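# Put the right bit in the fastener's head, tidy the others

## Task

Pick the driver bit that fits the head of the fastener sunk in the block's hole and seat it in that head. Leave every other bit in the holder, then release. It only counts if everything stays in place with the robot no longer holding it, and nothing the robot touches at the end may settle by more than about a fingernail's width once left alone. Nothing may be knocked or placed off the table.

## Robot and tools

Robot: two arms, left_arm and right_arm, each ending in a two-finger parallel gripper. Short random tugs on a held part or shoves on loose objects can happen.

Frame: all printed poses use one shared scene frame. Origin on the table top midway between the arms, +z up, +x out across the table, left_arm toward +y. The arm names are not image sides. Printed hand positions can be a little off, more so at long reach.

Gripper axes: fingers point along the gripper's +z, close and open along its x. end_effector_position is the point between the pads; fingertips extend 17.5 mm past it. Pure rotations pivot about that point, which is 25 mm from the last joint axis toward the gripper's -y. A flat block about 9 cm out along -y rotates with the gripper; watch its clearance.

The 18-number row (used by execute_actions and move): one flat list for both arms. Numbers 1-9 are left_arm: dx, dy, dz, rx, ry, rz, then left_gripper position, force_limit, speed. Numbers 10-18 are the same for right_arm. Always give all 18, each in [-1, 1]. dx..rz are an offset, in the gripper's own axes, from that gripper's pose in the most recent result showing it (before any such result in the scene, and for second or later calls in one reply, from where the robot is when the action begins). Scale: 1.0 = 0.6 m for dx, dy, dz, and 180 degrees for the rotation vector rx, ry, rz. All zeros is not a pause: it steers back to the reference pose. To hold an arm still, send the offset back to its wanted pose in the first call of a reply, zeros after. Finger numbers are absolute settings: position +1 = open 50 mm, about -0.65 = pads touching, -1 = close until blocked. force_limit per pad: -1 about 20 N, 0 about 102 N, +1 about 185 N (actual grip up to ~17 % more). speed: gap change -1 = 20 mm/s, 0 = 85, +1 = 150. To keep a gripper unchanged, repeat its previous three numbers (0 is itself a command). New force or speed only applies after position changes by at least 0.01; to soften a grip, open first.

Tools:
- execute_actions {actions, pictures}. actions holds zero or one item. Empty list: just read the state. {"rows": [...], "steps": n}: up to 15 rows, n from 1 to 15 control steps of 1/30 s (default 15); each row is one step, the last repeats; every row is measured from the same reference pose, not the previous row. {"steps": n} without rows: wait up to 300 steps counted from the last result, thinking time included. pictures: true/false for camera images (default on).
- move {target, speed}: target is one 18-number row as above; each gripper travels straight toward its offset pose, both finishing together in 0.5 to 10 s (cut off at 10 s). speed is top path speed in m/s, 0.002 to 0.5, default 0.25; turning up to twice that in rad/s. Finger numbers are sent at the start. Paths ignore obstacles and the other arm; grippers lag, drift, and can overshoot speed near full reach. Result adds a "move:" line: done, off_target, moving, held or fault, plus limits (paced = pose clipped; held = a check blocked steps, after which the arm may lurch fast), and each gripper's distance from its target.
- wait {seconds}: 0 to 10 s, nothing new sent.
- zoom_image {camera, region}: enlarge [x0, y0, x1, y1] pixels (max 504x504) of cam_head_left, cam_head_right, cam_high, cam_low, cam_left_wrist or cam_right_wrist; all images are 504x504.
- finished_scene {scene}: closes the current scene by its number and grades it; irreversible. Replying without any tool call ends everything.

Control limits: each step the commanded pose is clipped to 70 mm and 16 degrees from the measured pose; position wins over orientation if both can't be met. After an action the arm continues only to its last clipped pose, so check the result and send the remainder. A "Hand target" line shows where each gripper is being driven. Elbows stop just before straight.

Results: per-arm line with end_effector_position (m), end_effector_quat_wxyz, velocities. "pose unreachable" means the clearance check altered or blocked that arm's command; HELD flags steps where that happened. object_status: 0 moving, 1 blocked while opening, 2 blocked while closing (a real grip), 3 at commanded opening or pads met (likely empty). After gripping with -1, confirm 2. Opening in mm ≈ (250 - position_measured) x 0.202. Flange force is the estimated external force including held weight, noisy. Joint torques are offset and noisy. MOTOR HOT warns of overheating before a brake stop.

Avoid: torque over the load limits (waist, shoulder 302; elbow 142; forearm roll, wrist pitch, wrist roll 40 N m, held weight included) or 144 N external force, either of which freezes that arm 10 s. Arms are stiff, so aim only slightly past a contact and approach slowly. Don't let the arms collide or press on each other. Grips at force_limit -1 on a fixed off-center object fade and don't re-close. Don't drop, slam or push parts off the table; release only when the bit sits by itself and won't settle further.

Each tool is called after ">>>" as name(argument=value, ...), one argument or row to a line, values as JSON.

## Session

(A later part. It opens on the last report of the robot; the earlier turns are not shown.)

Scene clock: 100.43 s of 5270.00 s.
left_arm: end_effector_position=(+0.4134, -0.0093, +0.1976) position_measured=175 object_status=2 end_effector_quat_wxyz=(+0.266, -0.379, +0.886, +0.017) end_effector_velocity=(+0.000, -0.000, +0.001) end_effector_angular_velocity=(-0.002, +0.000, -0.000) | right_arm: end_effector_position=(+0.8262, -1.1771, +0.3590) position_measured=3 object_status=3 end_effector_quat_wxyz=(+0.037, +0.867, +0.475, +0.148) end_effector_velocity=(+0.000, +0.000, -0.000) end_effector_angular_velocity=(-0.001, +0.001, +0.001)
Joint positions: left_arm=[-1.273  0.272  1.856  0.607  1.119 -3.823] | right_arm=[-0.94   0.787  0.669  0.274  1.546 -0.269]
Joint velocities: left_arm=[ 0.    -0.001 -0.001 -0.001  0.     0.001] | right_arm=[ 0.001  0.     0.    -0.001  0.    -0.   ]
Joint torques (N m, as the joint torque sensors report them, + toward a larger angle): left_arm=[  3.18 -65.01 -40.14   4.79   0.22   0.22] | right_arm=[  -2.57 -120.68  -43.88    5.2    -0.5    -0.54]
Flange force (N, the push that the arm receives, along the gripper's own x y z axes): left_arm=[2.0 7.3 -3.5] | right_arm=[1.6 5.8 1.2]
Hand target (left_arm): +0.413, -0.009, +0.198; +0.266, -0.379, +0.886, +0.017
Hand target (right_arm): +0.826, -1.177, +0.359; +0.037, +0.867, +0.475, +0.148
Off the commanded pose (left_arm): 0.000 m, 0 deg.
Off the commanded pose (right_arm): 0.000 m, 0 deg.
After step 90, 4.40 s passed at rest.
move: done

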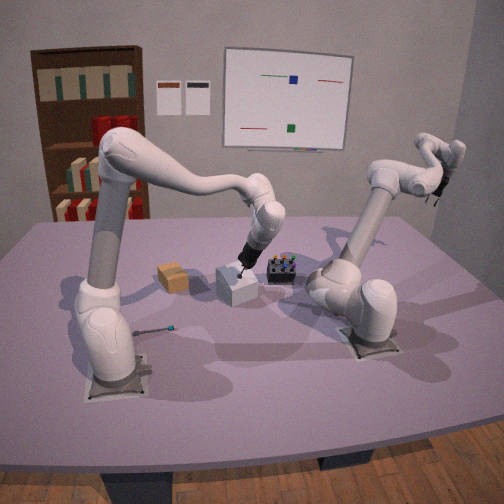

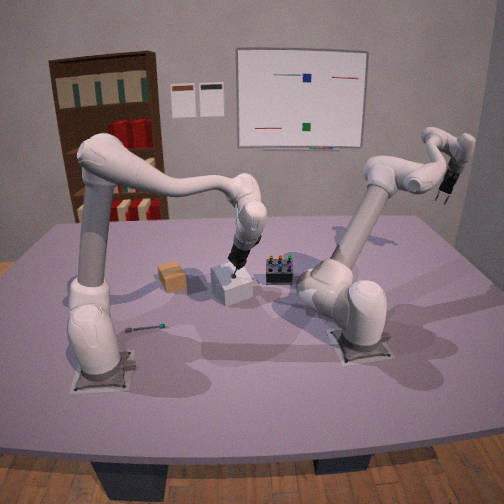

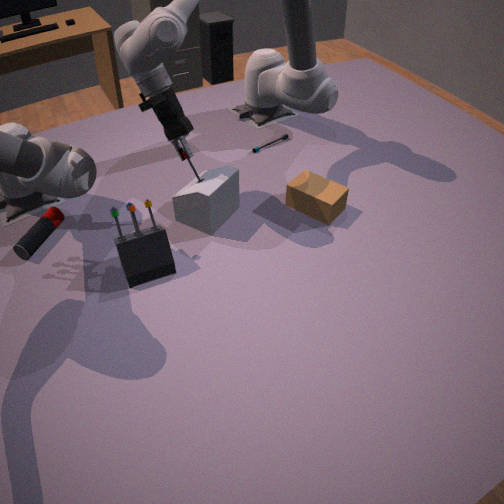

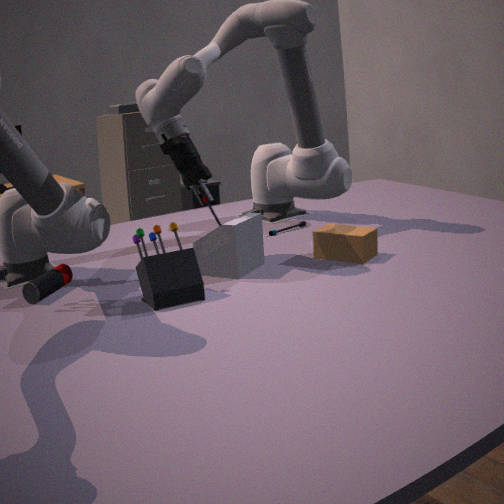

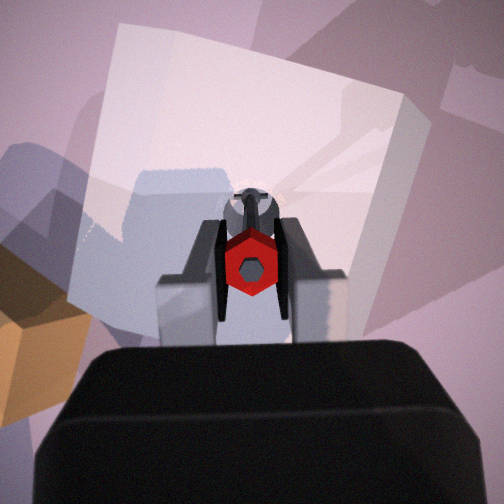

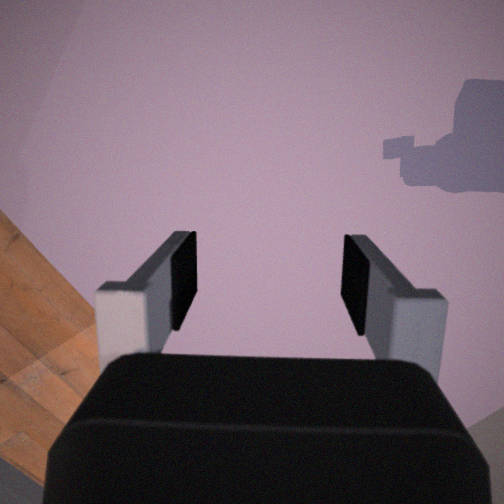

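>>> execute_actions(
  actions=[
    {"rows":[[0.0002,0.0001,0.004,0,0,0,-1,-0.3,0,0,0,0,0,0,0,1,0,0]]},
  ],
  pictures=false,
)

Scene clock: 107.70 s of 5270.00 s.
left_arm: end_effector_position=(+0.4144, -0.0087, +0.1954) position_measured=175 object_status=2 end_effector_quat_wxyz=(+0.266, -0.379, +0.886, +0.017) end_effector_velocity=(-0.000, +0.001, -0.000) end_effector_angular_velocity=(-0.001, +0.002, +0.002) | right_arm: end_effector_position=(+0.8262, -1.1771, +0.3590) position_measured=3 object_status=3 end_effector_quat_wxyz=(+0.037, +0.867, +0.475, +0.148) end_effector_velocity=(-0.001, -0.000, +0.001) end_effector_angular_velocity=(-0.001, +0.000, -0.000)
Joint positions: left_arm=[-1.271  0.274  1.858  0.608  1.115 -3.824] | right_arm=[-0.94   0.787  0.669  0.274  1.546 -0.269]
Joint velocities: left_arm=[ 0.001 -0.001  0.001 -0.002 -0.    -0.   ] | right_arm=[-0.001 -0.001  0.    -0.001  0.    -0.   ]
Joint torques (N m, as the joint torque sensors report them, + toward a larger angle): left_arm=[  1.01 -65.73 -39.72   4.36   0.19   0.24] | right_arm=[  -1.77 -121.75  -43.74    5.37   -0.44   -0.62]
Flange force (N, the push that the arm receives, along the gripper's own x y z axes): left_arm=[0.2 4.7 -0.8] | right_arm=[0.5 8.5 0.5]
Hand target (left_arm): +0.414, -0.009, +0.195; +0.266, -0.379, +0.886, +0.017
Hand target (right_arm): +0.826, -1.177, +0.359; +0.037, +0.867, +0.475, +0.148
Off the commanded pose (left_arm): 0.000 m, 0 deg.
Off the commanded pose (right_arm): 0.000 m, 0 deg.
Steps of this call (steps 1 to 90: nothing new was sent; then 3.77 s passed at rest; steps 91 to 105: all 15 steps of this action). Readings (end_effector_position | what the end effector reports):
91: left_arm (+0.4136, -0.0092, +0.1973) | right_arm (+0.8262, -1.1771, +0.3590) | left_arm position_measured=175 object_status=2 | right_arm position_measured=3 object_status=3
92: left_arm (+0.4143, -0.0090, +0.1960) | right_arm (+0.8262, -1.1771, +0.3590) | left_arm position_measured=175 object_status=2 | right_arm position_measured=3 object_status=3
94: left_arm (+0.4144, -0.0087, +0.1954) | right_arm (+0.8262, -1.1771, +0.3590) | left_arm position_measured=175 object_status=2 | right_arm position_measured=3 object_status=3
98: left_arm (+0.4144, -0.0087, +0.1954) | right_arm (+0.8262, -1.1771, +0.3590) | left_arm position_measured=175 object_status=2 | right_arm position_measured=3 object_status=3
105: the state above

>>> move(
  target=[0,0.0002,0.005,0,0,0,-1,-0.3,0,0,0,0,0,0,0,1,0,0],
  speed=0.004,
)

>>> zoom_image(
  camera="cam_left_wrist",
  region=[220,170,283,233],
)

Scene clock: 113.07 s of 5270.00 s.
left_arm: end_effector_position=(+0.4157, -0.0079, +0.1928) position_measured=175 object_status=2 end_effector_quat_wxyz=(+0.266, -0.379, +0.886, +0.017) end_effector_velocity=(+0.000, +0.001, -0.000) end_effector_angular_velocity=(+0.001, -0.000, +0.001) | right_arm: end_effector_position=(+0.8262, -1.1771, +0.3590) position_measured=3 object_status=3 end_effector_quat_wxyz=(+0.037, +0.867, +0.475, +0.148) end_effector_velocity=(-0.001, -0.001, -0.000) end_effector_angular_velocity=(+0.001, -0.001, -0.001)
Joint positions: left_arm=[-1.269  0.276  1.861  0.61   1.11  -3.825] | right_arm=[-0.94   0.787  0.669  0.274  1.546 -0.269]
Joint velocities: left_arm=[ 0.001  0.     0.     0.001  0.    -0.001] | right_arm=[-0.001  0.     0.     0.001  0.    -0.   ]
Joint torques (N m, as the joint torque sensors report them, + toward a larger angle): left_arm=[  0.77 -66.74 -39.39   4.39   0.21   0.02] | right_arm=[  -3.13 -121.8   -45.17    5.28   -0.42   -0.43]
Flange force (N, the push that the arm receives, along the gripper's own x y z axes): left_arm=[0.3 3.2 -0.5] | right_arm=[2.6 2.0 3.5]
Hand target (left_arm): +0.416, -0.008, +0.193; +0.266, -0.379, +0.886, +0.017
Hand target (right_arm): +0.826, -1.177, +0.359; +0.037, +0.867, +0.475, +0.148
Off the commanded pose (left_arm): 0.000 m, 0 deg.
Off the commanded pose (right_arm): 0.000 m, 0 deg.
After step 90, 1.37 s passed at rest.
move: done

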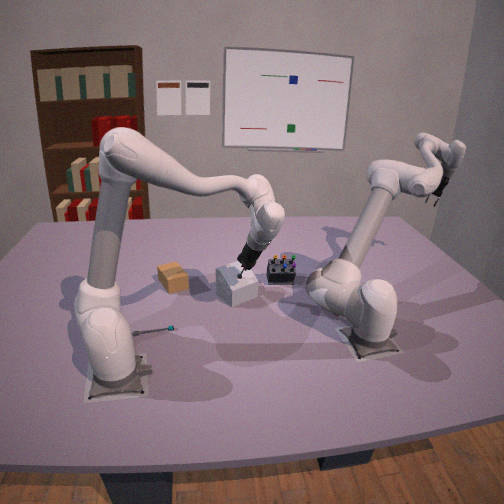

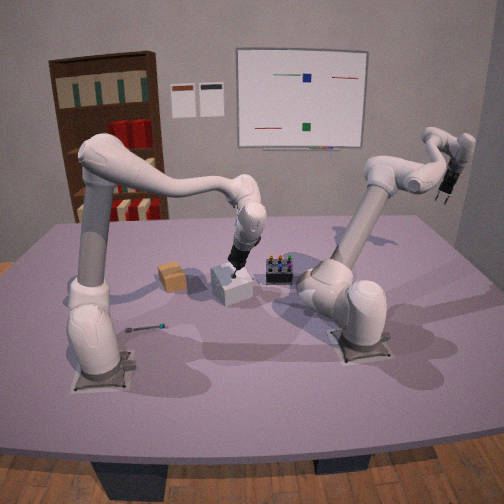

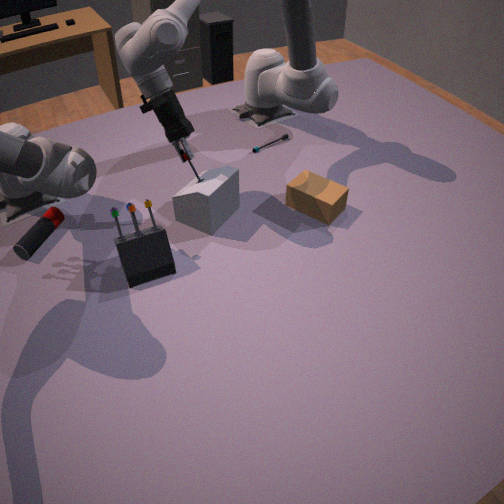

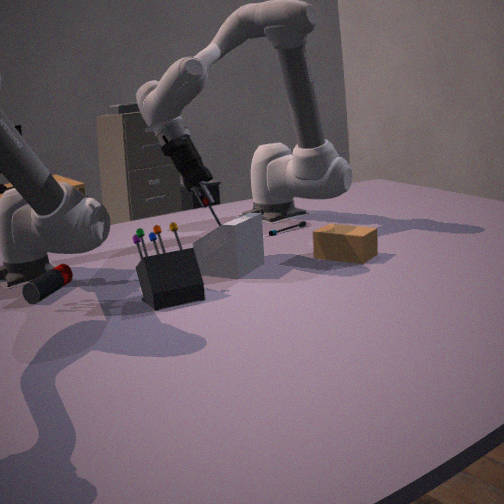

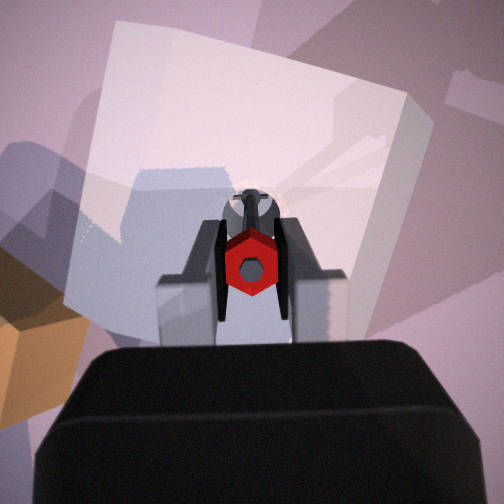

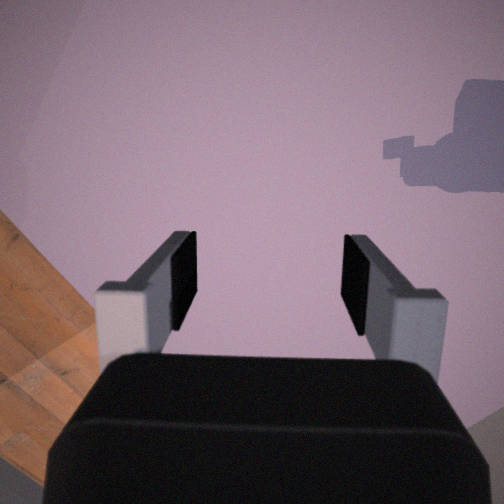

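Region (220, 170, 283, 233) of cam_left_wrist's 504x504 image, scaled by 8.000, with more detail than that image has.

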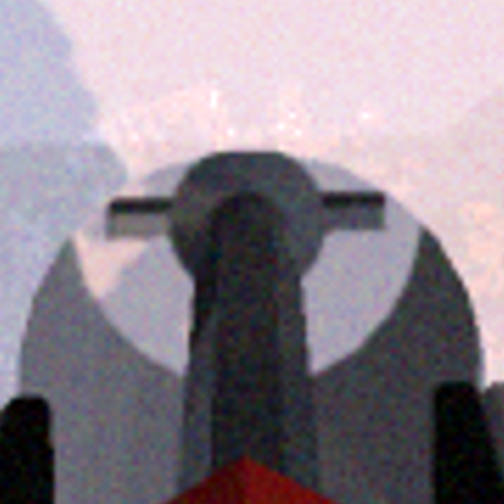

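Entering. Continue.

>>> move(
  target=[0,0.0001,0.004,0,0,0,-1,-0.3,0,0,0,0,0,0,0,1,0,0],
  speed=0.004,
)

Scene clock: 115.83 s of 5270.00 s.
left_arm: end_effector_position=(+0.4168, -0.0073, +0.1907) position_measured=175 object_status=2 end_effector_quat_wxyz=(+0.266, -0.379, +0.886, +0.017) end_effector_velocity=(+0.001, -0.001, +0.001) end_effector_angular_velocity=(-0.002, -0.002, +0.001) | right_arm: end_effector_position=(+0.8262, -1.1771, +0.3590) position_measured=3 object_status=3 end_effector_quat_wxyz=(+0.037, +0.867, +0.475, +0.148) end_effector_velocity=(-0.001, -0.001, -0.000) end_effector_angular_velocity=(-0.000, +0.000, -0.001)
Joint positions: left_arm=[-1.267  0.278  1.863  0.611  1.106 -3.826] | right_arm=[-0.94   0.787  0.669  0.274  1.546 -0.269]
Joint velocities: left_arm=[ 0.001 -0.    -0.002  0.001  0.    -0.   ] | right_arm=[-0.001  0.    -0.    -0.001 -0.    -0.   ]
Joint torques (N m, as the joint torque sensors report them, + toward a larger angle): left_arm=[  0.17 -68.38 -39.81   4.05   0.49   0.18] | right_arm=[  -1.6  -120.36  -44.75    5.25   -0.49   -0.57]
Flange force (N, the push that the arm receives, along the gripper's own x y z axes): left_arm=[1.0 2.2 2.0] | right_arm=[1.0 0.1 1.6]
Hand target (left_arm): +0.417, -0.007, +0.191; +0.266, -0.379, +0.886, +0.017
Hand target (right_arm): +0.826, -1.177, +0.359; +0.037, +0.867, +0.475, +0.148
Off the commanded pose (left_arm): 0.000 m, 0 deg.
Off the commanded pose (right_arm): 0.000 m, 0 deg.
move: done

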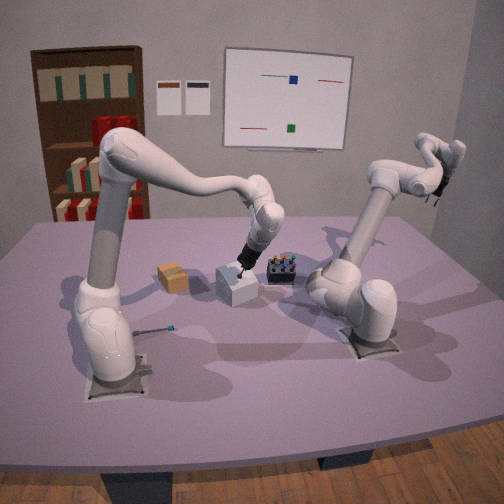

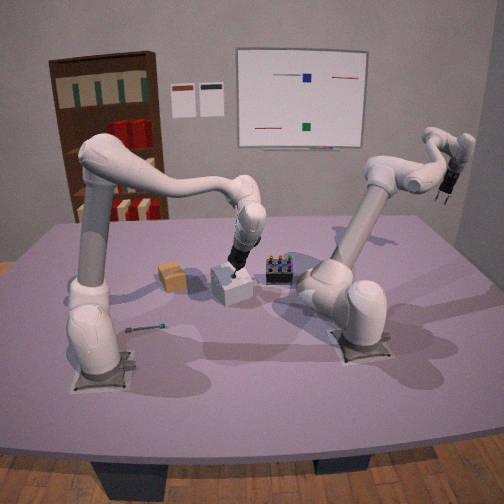

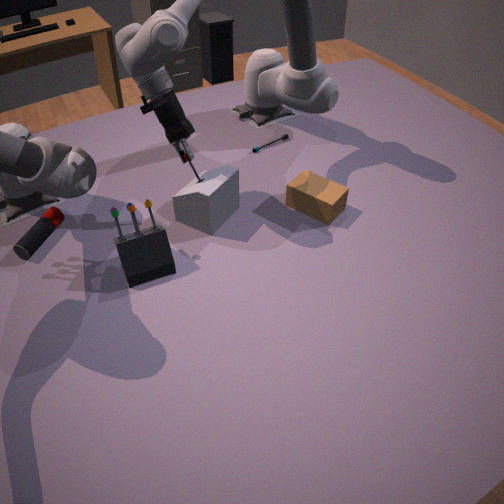

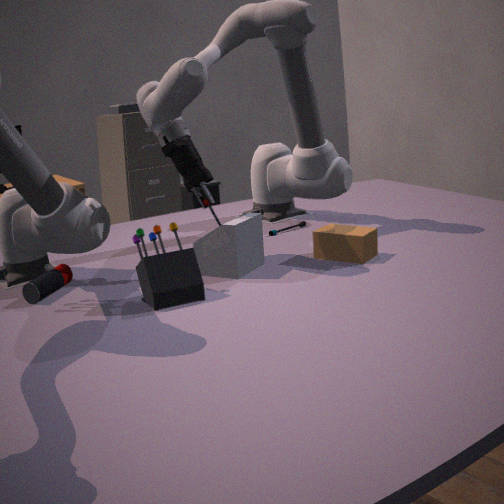

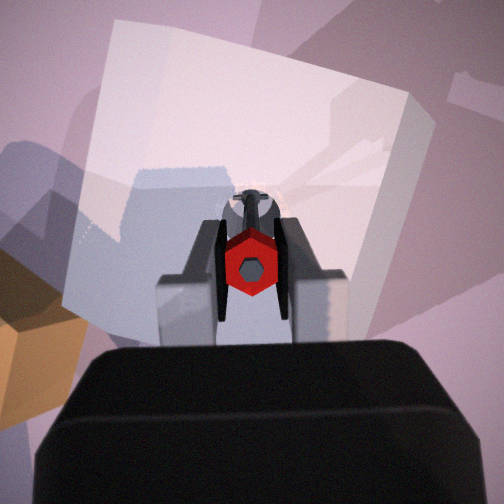

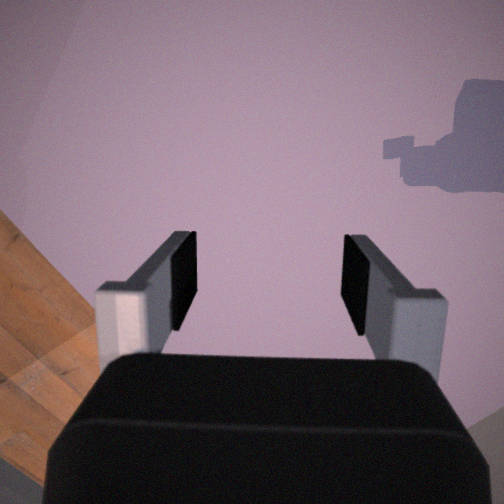

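>>> move(
  target=[0,0.0001,0.0025,0,0,0,-1,-0.3,0,0,0,0,0,0,0,1,0,0],
  speed=0.003,
)

>>> zoom_image(
  camera="cam_left_wrist",
  region=[220,170,283,233],
)

Scene clock: 119.07 s of 5270.00 s.
left_arm: end_effector_position=(+0.4174, -0.0070, +0.1894) position_measured=175 object_status=2 end_effector_quat_wxyz=(+0.266, -0.379, +0.886, +0.017) end_effector_velocity=(-0.000, -0.001, +0.001) end_effector_angular_velocity=(-0.002, -0.000, +0.001) | right_arm: end_effector_position=(+0.8262, -1.1771, +0.3590) position_measured=3 object_status=3 end_effector_quat_wxyz=(+0.037, +0.867, +0.475, +0.148) end_effector_velocity=(+0.001, +0.001, -0.000) end_effector_angular_velocity=(+0.001, -0.001, +0.001)
Joint positions: left_arm=[-1.265  0.279  1.864  0.612  1.103 -3.827] | right_arm=[-0.94   0.787  0.669  0.274  1.546 -0.269]
Joint velocities: left_arm=[-0.001  0.    -0.001 -0.001  0.    -0.001] | right_arm=[ 0.001  0.     0.     0.001 -0.    -0.   ]
Joint torques (N m, as the joint torque sensors report them, + toward a larger angle): left_arm=[  1.12 -66.13 -38.67   4.14   0.23   0.23] | right_arm=[  -0.5  -121.13  -43.15    5.47   -0.48   -0.32]
Flange force (N, the push that the arm receives, along the gripper's own x y z axes): left_arm=[0.6 3.0 -1.7] | right_arm=[-0.6 9.7 -0.5]
Hand target (left_arm): +0.417, -0.007, +0.189; +0.266, -0.379, +0.886, +0.017
Hand target (right_arm): +0.826, -1.177, +0.359; +0.037, +0.867, +0.475, +0.148
Off the commanded pose (left_arm): 0.000 m, 0 deg.
Off the commanded pose (right_arm): 0.000 m, 0 deg.
move: done

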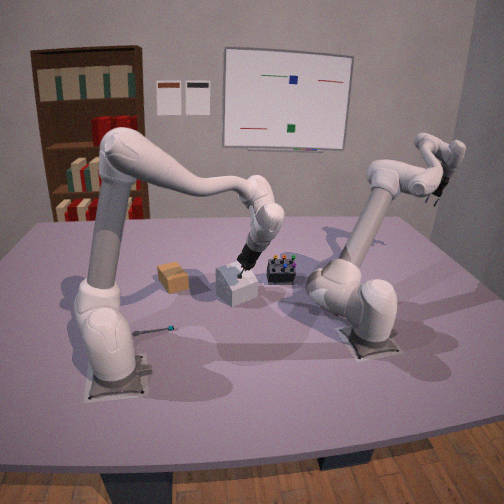

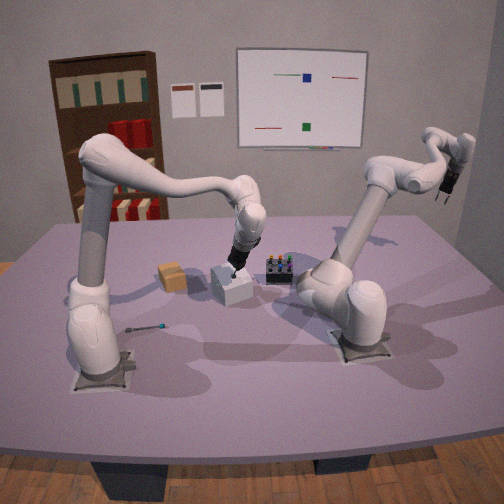

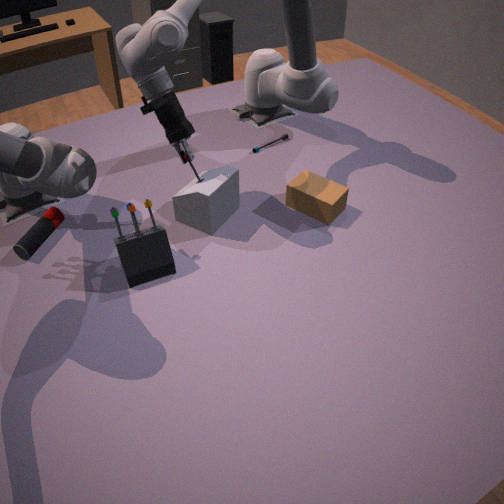

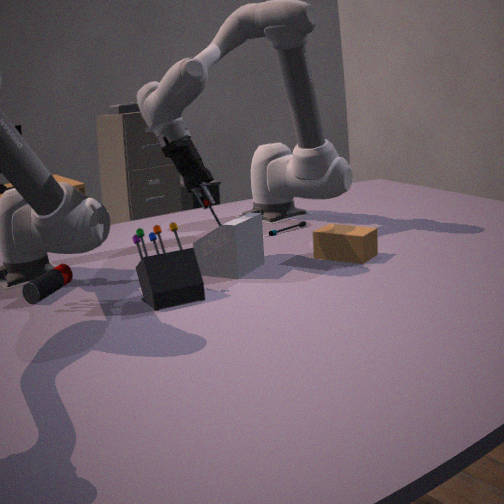

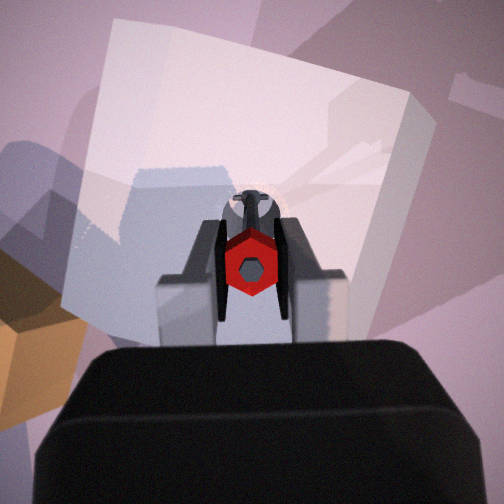

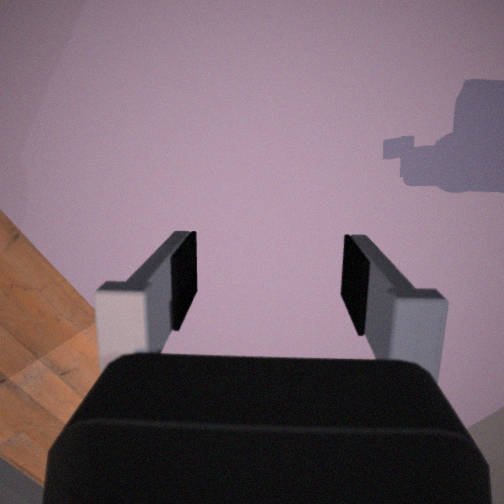

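Region (220, 170, 283, 233) of cam_left_wrist's 504x504 image, scaled by 8.000, with more detail than that image has.

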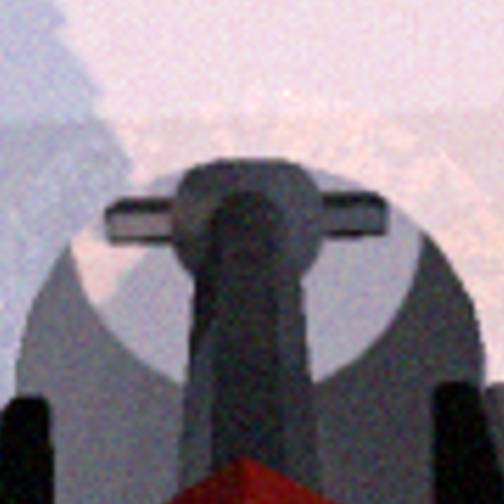

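>>> move(
  target=[0,0.0018,0,0,0,0,-1,-0.3,0,0,0,0,0,0,0,1,0,0],
  speed=0.003,
)

>>> zoom_image(
  camera="cam_left_wrist",
  region=[220,170,283,233],
)

Scene clock: 122.63 s of 5270.00 s.
left_arm: end_effector_position=(+0.4167, -0.0062, +0.1892) position_measured=175 object_status=2 end_effector_quat_wxyz=(+0.266, -0.379, +0.886, +0.017) end_effector_velocity=(+0.000, +0.001, -0.000) end_effector_angular_velocity=(+0.002, -0.000, +0.001) | right_arm: end_effector_position=(+0.8262, -1.1771, +0.3590) position_measured=3 object_status=3 end_effector_quat_wxyz=(+0.037, +0.867, +0.475, +0.148) end_effector_velocity=(+0.000, +0.000, -0.000) end_effector_angular_velocity=(+0.001, -0.001, -0.000)
Joint positions: left_arm=[-1.266  0.278  1.866  0.612  1.103 -3.828] | right_arm=[-0.94   0.787  0.669  0.274  1.546 -0.269]
Joint velocities: left_arm=[ 0.001 -0.     0.001  0.001  0.001 -0.   ] | right_arm=[ 0.    -0.     0.001  0.001 -0.001  0.   ]
Joint torques (N m, as the joint torque sensors report them, + toward a larger angle): left_arm=[  1.55 -64.96 -39.44   4.25   0.18  -0.33] | right_arm=[  -1.52 -122.7   -44.77    5.37   -0.42   -0.4 ]
Flange force (N, the push that the arm receives, along the gripper's own x y z axes): left_arm=[-0.6 5.7 -2.4] | right_arm=[-0.2 5.7 2.3]
Hand target (left_arm): +0.417, -0.006, +0.189; +0.266, -0.379, +0.886, +0.017
Hand target (right_arm): +0.826, -1.177, +0.359; +0.037, +0.867, +0.475, +0.148
Off the commanded pose (left_arm): 0.000 m, 0 deg.
Off the commanded pose (right_arm): 0.000 m, 0 deg.
move: done

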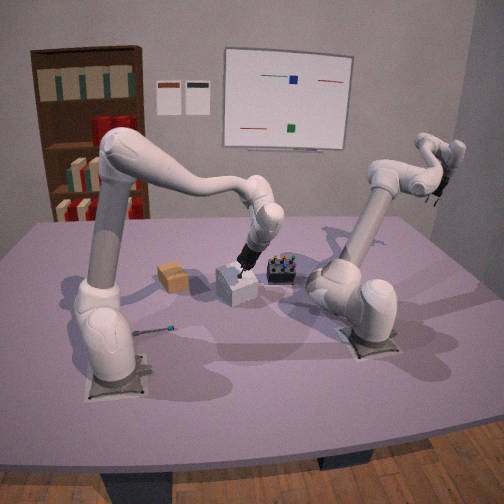

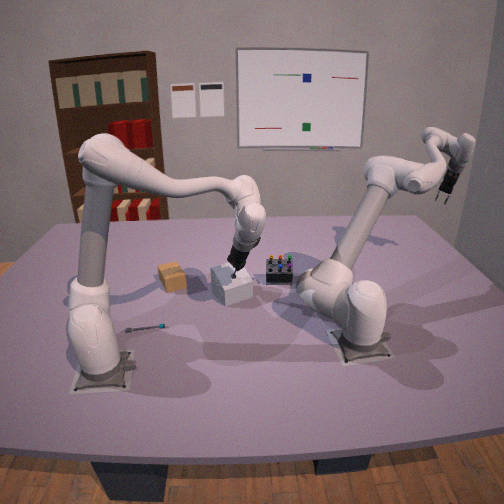

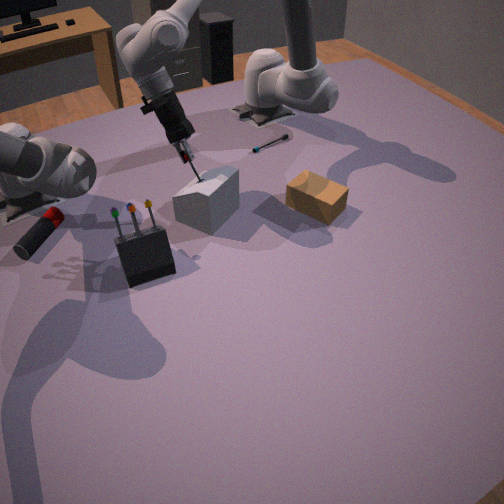

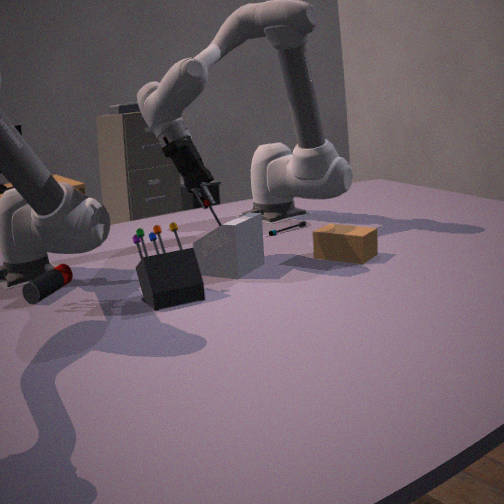

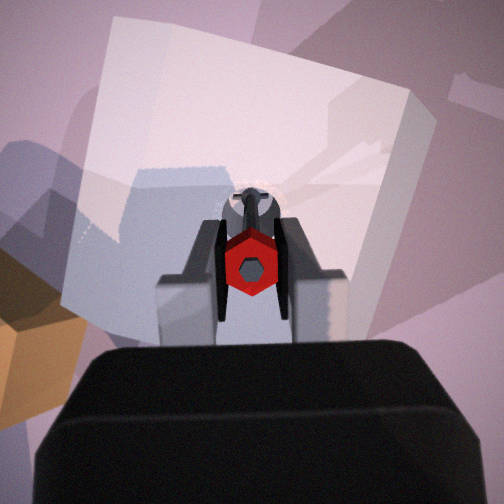

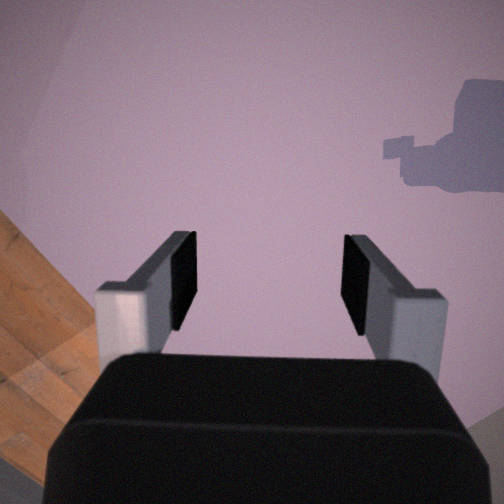

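Region (220, 170, 283, 233) of cam_left_wrist's 504x504 image, scaled by 8.000, with more detail than that image has.

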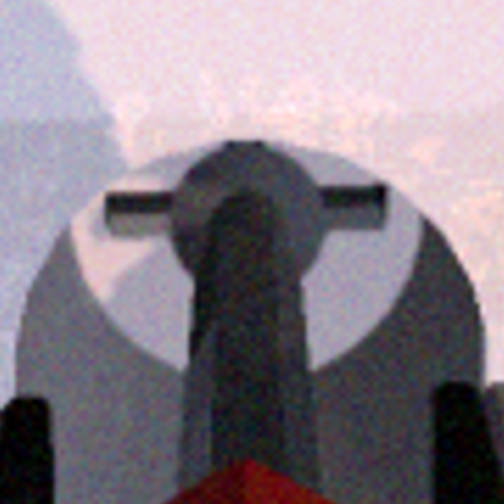

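>>> move(
  target=[0,0.0005,0.0035,0,0,0,-1,-0.3,0,0,0,0,0,0,0,1,0,0],
  speed=0.003,
)

>>> zoom_image(
  camera="cam_left_wrist",
  region=[220,170,283,233],
)

Scene clock: 126.23 s of 5270.00 s.
left_arm: end_effector_position=(+0.4175, -0.0055, +0.1874) position_measured=175 object_status=2 end_effector_quat_wxyz=(+0.266, -0.379, +0.886, +0.017) end_effector_velocity=(-0.001, -0.001, +0.000) end_effector_angular_velocity=(-0.001, +0.000, -0.001) | right_arm: end_effector_position=(+0.8262, -1.1771, +0.3590) position_measured=3 object_status=3 end_effector_quat_wxyz=(+0.037, +0.867, +0.475, +0.148) end_effector_velocity=(-0.001, -0.001, -0.000) end_effector_angular_velocity=(-0.001, +0.001, -0.001)
Joint positions: left_arm=[-1.264  0.279  1.868  0.614  1.099 -3.829] | right_arm=[-0.94   0.787  0.669  0.274  1.546 -0.269]
Joint velocities: left_arm=[-0.001 -0.001 -0.    -0.001 -0.     0.001] | right_arm=[-0.001  0.    -0.    -0.001 -0.     0.   ]
Joint torques (N m, as the joint torque sensors report them, + toward a larger angle): left_arm=[  3.65 -65.58 -39.7    4.48   0.58  -0.1 ] | right_arm=[  -0.67 -121.03  -44.54    5.13   -0.55   -0.64]
Flange force (N, the push that the arm receives, along the gripper's own x y z axes): left_arm=[2.6 7.2 -3.2] | right_arm=[0.1 3.0 1.4]
Hand target (left_arm): +0.417, -0.005, +0.187; +0.266, -0.379, +0.886, +0.017
Hand target (right_arm): +0.826, -1.177, +0.359; +0.037, +0.867, +0.475, +0.148
Off the commanded pose (left_arm): 0.000 m, 0 deg.
Off the commanded pose (right_arm): 0.000 m, 0 deg.
move: done

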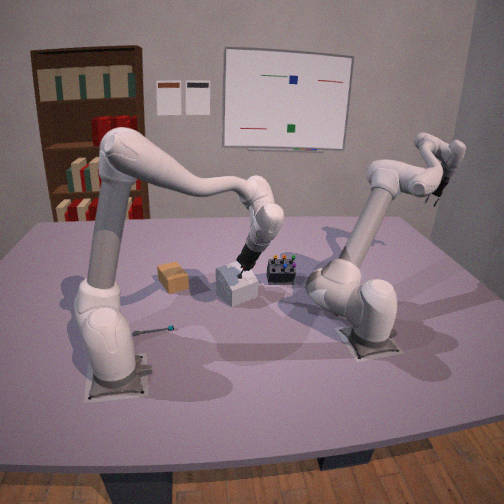

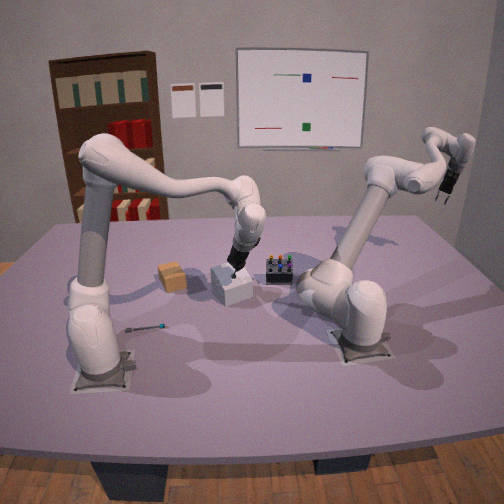

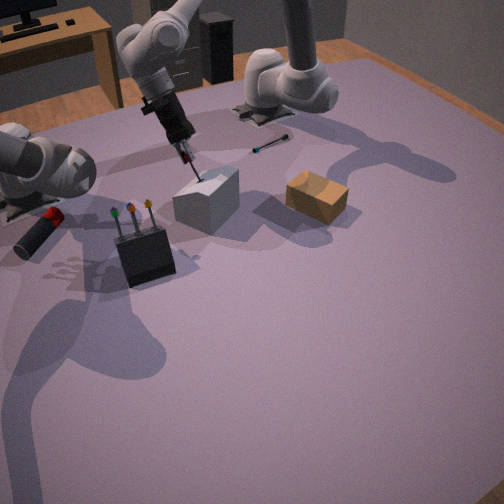

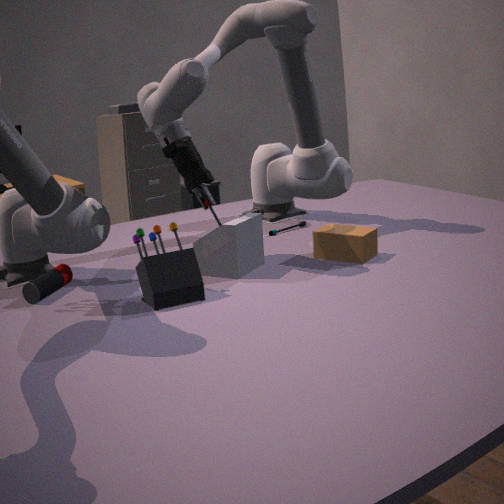

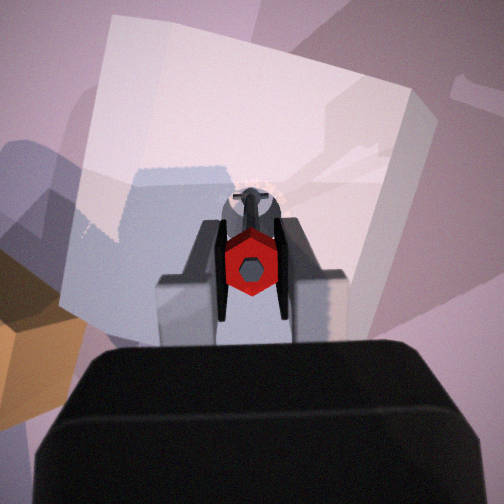

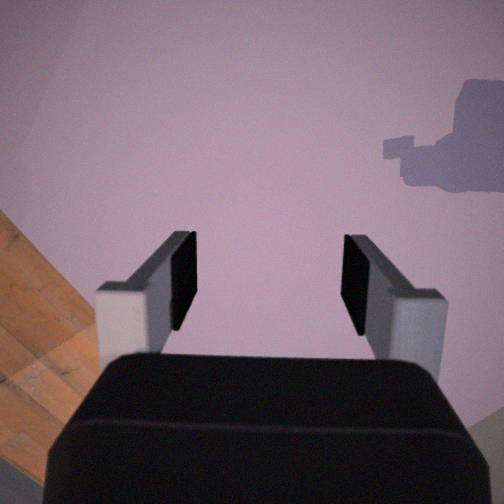

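Region (220, 170, 283, 233) of cam_left_wrist's 504x504 image, scaled by 8.000, with more detail than that image has.

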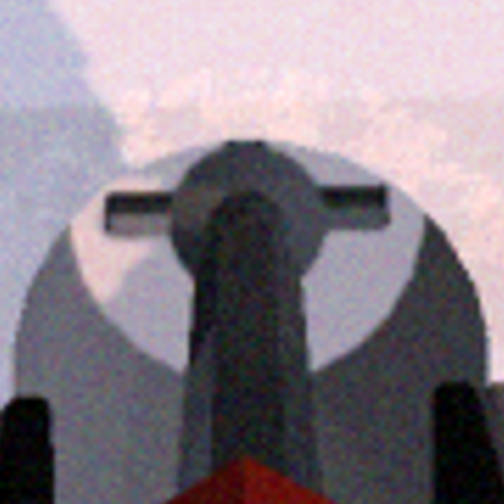

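>>> move(
  target=[0,0.0003,0.005,0,0,0,-1,-0.3,0,0,0,0,0,0,0,1,0,0],
  speed=0.003,
)

>>> zoom_image(
  camera="cam_left_wrist",
  region=[220,170,283,233],
)

Scene clock: 130.63 s of 5270.00 s.
left_arm: end_effector_position=(+0.4187, -0.0047, +0.1848) position_measured=175 object_status=2 end_effector_quat_wxyz=(+0.266, -0.379, +0.886, +0.017) end_effector_velocity=(-0.000, -0.000, -0.000) end_effector_angular_velocity=(+0.000, +0.001, -0.001) | right_arm: end_effector_position=(+0.8262, -1.1771, +0.3590) position_measured=3 object_status=3 end_effector_quat_wxyz=(+0.037, +0.867, +0.475, +0.148) end_effector_velocity=(+0.001, +0.001, -0.000) end_effector_angular_velocity=(-0.001, +0.001, +0.001)
Joint positions: left_arm=[-1.262  0.281  1.871  0.615  1.094 -3.83 ] | right_arm=[-0.94   0.787  0.669  0.274  1.546 -0.269]
Joint velocities: left_arm=[-0.     0.     0.    -0.    -0.     0.001] | right_arm=[ 0.001  0.    -0.    -0.001 -0.     0.   ]
Joint torques (N m, as the joint torque sensors report them, + toward a larger angle): left_arm=[  1.2  -65.08 -39.34   4.27  -0.07   0.12] | right_arm=[  -0.49 -120.61  -44.47    5.54   -0.47   -0.39]
Flange force (N, the push that the arm receives, along the gripper's own x y z axes): left_arm=[-0.5 6.0 -2.7] | right_arm=[1.2 1.7 1.3]
Hand target (left_arm): +0.419, -0.005, +0.185; +0.266, -0.379, +0.886, +0.017
Hand target (right_arm): +0.826, -1.177, +0.359; +0.037, +0.867, +0.475, +0.148
Off the commanded pose (left_arm): 0.000 m, 0 deg.
Off the commanded pose (right_arm): 0.000 m, 0 deg.
After step 90, 0.17 s passed at rest.
move: done

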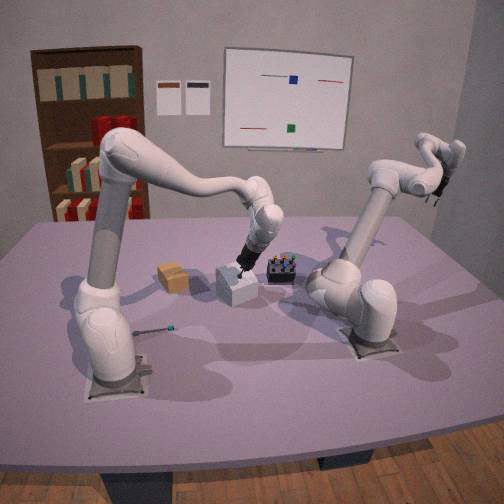

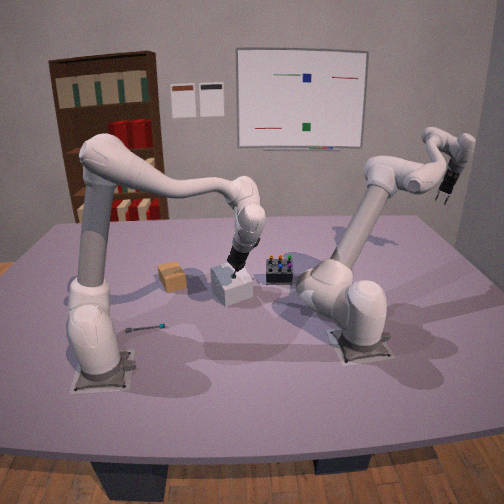

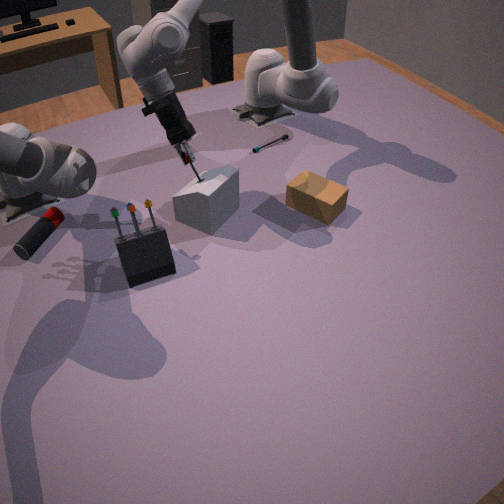

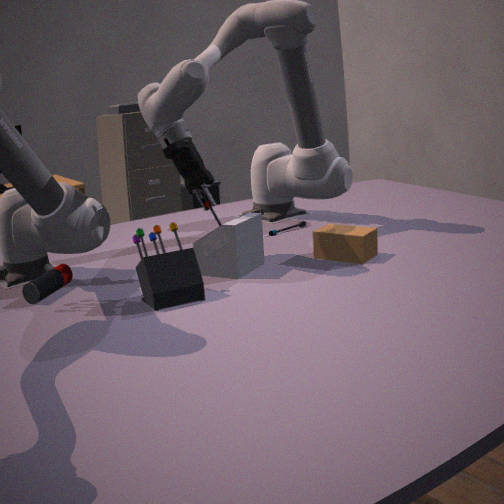

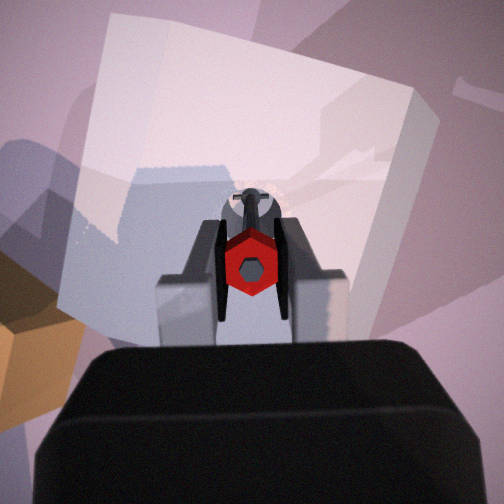

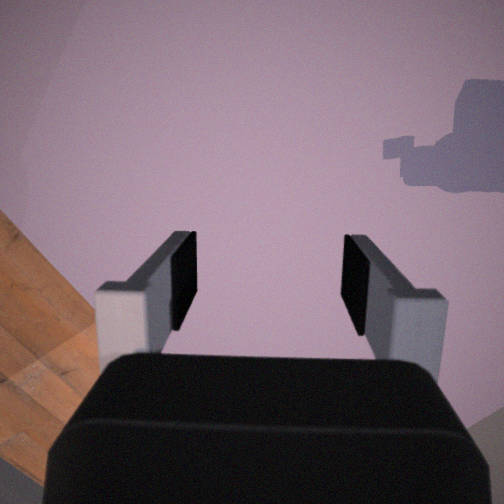

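Region (220, 170, 283, 233) of cam_left_wrist's 504x504 image, scaled by 8.000, with more detail than that image has.

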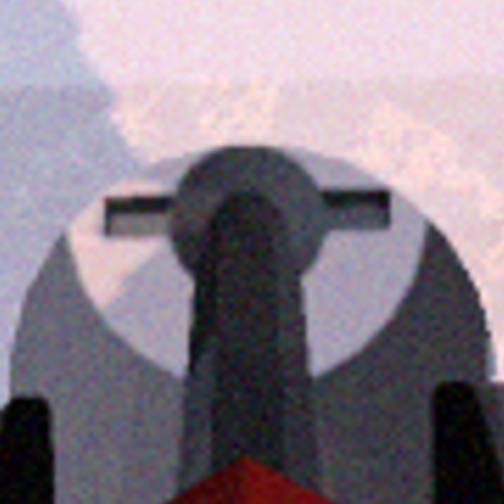

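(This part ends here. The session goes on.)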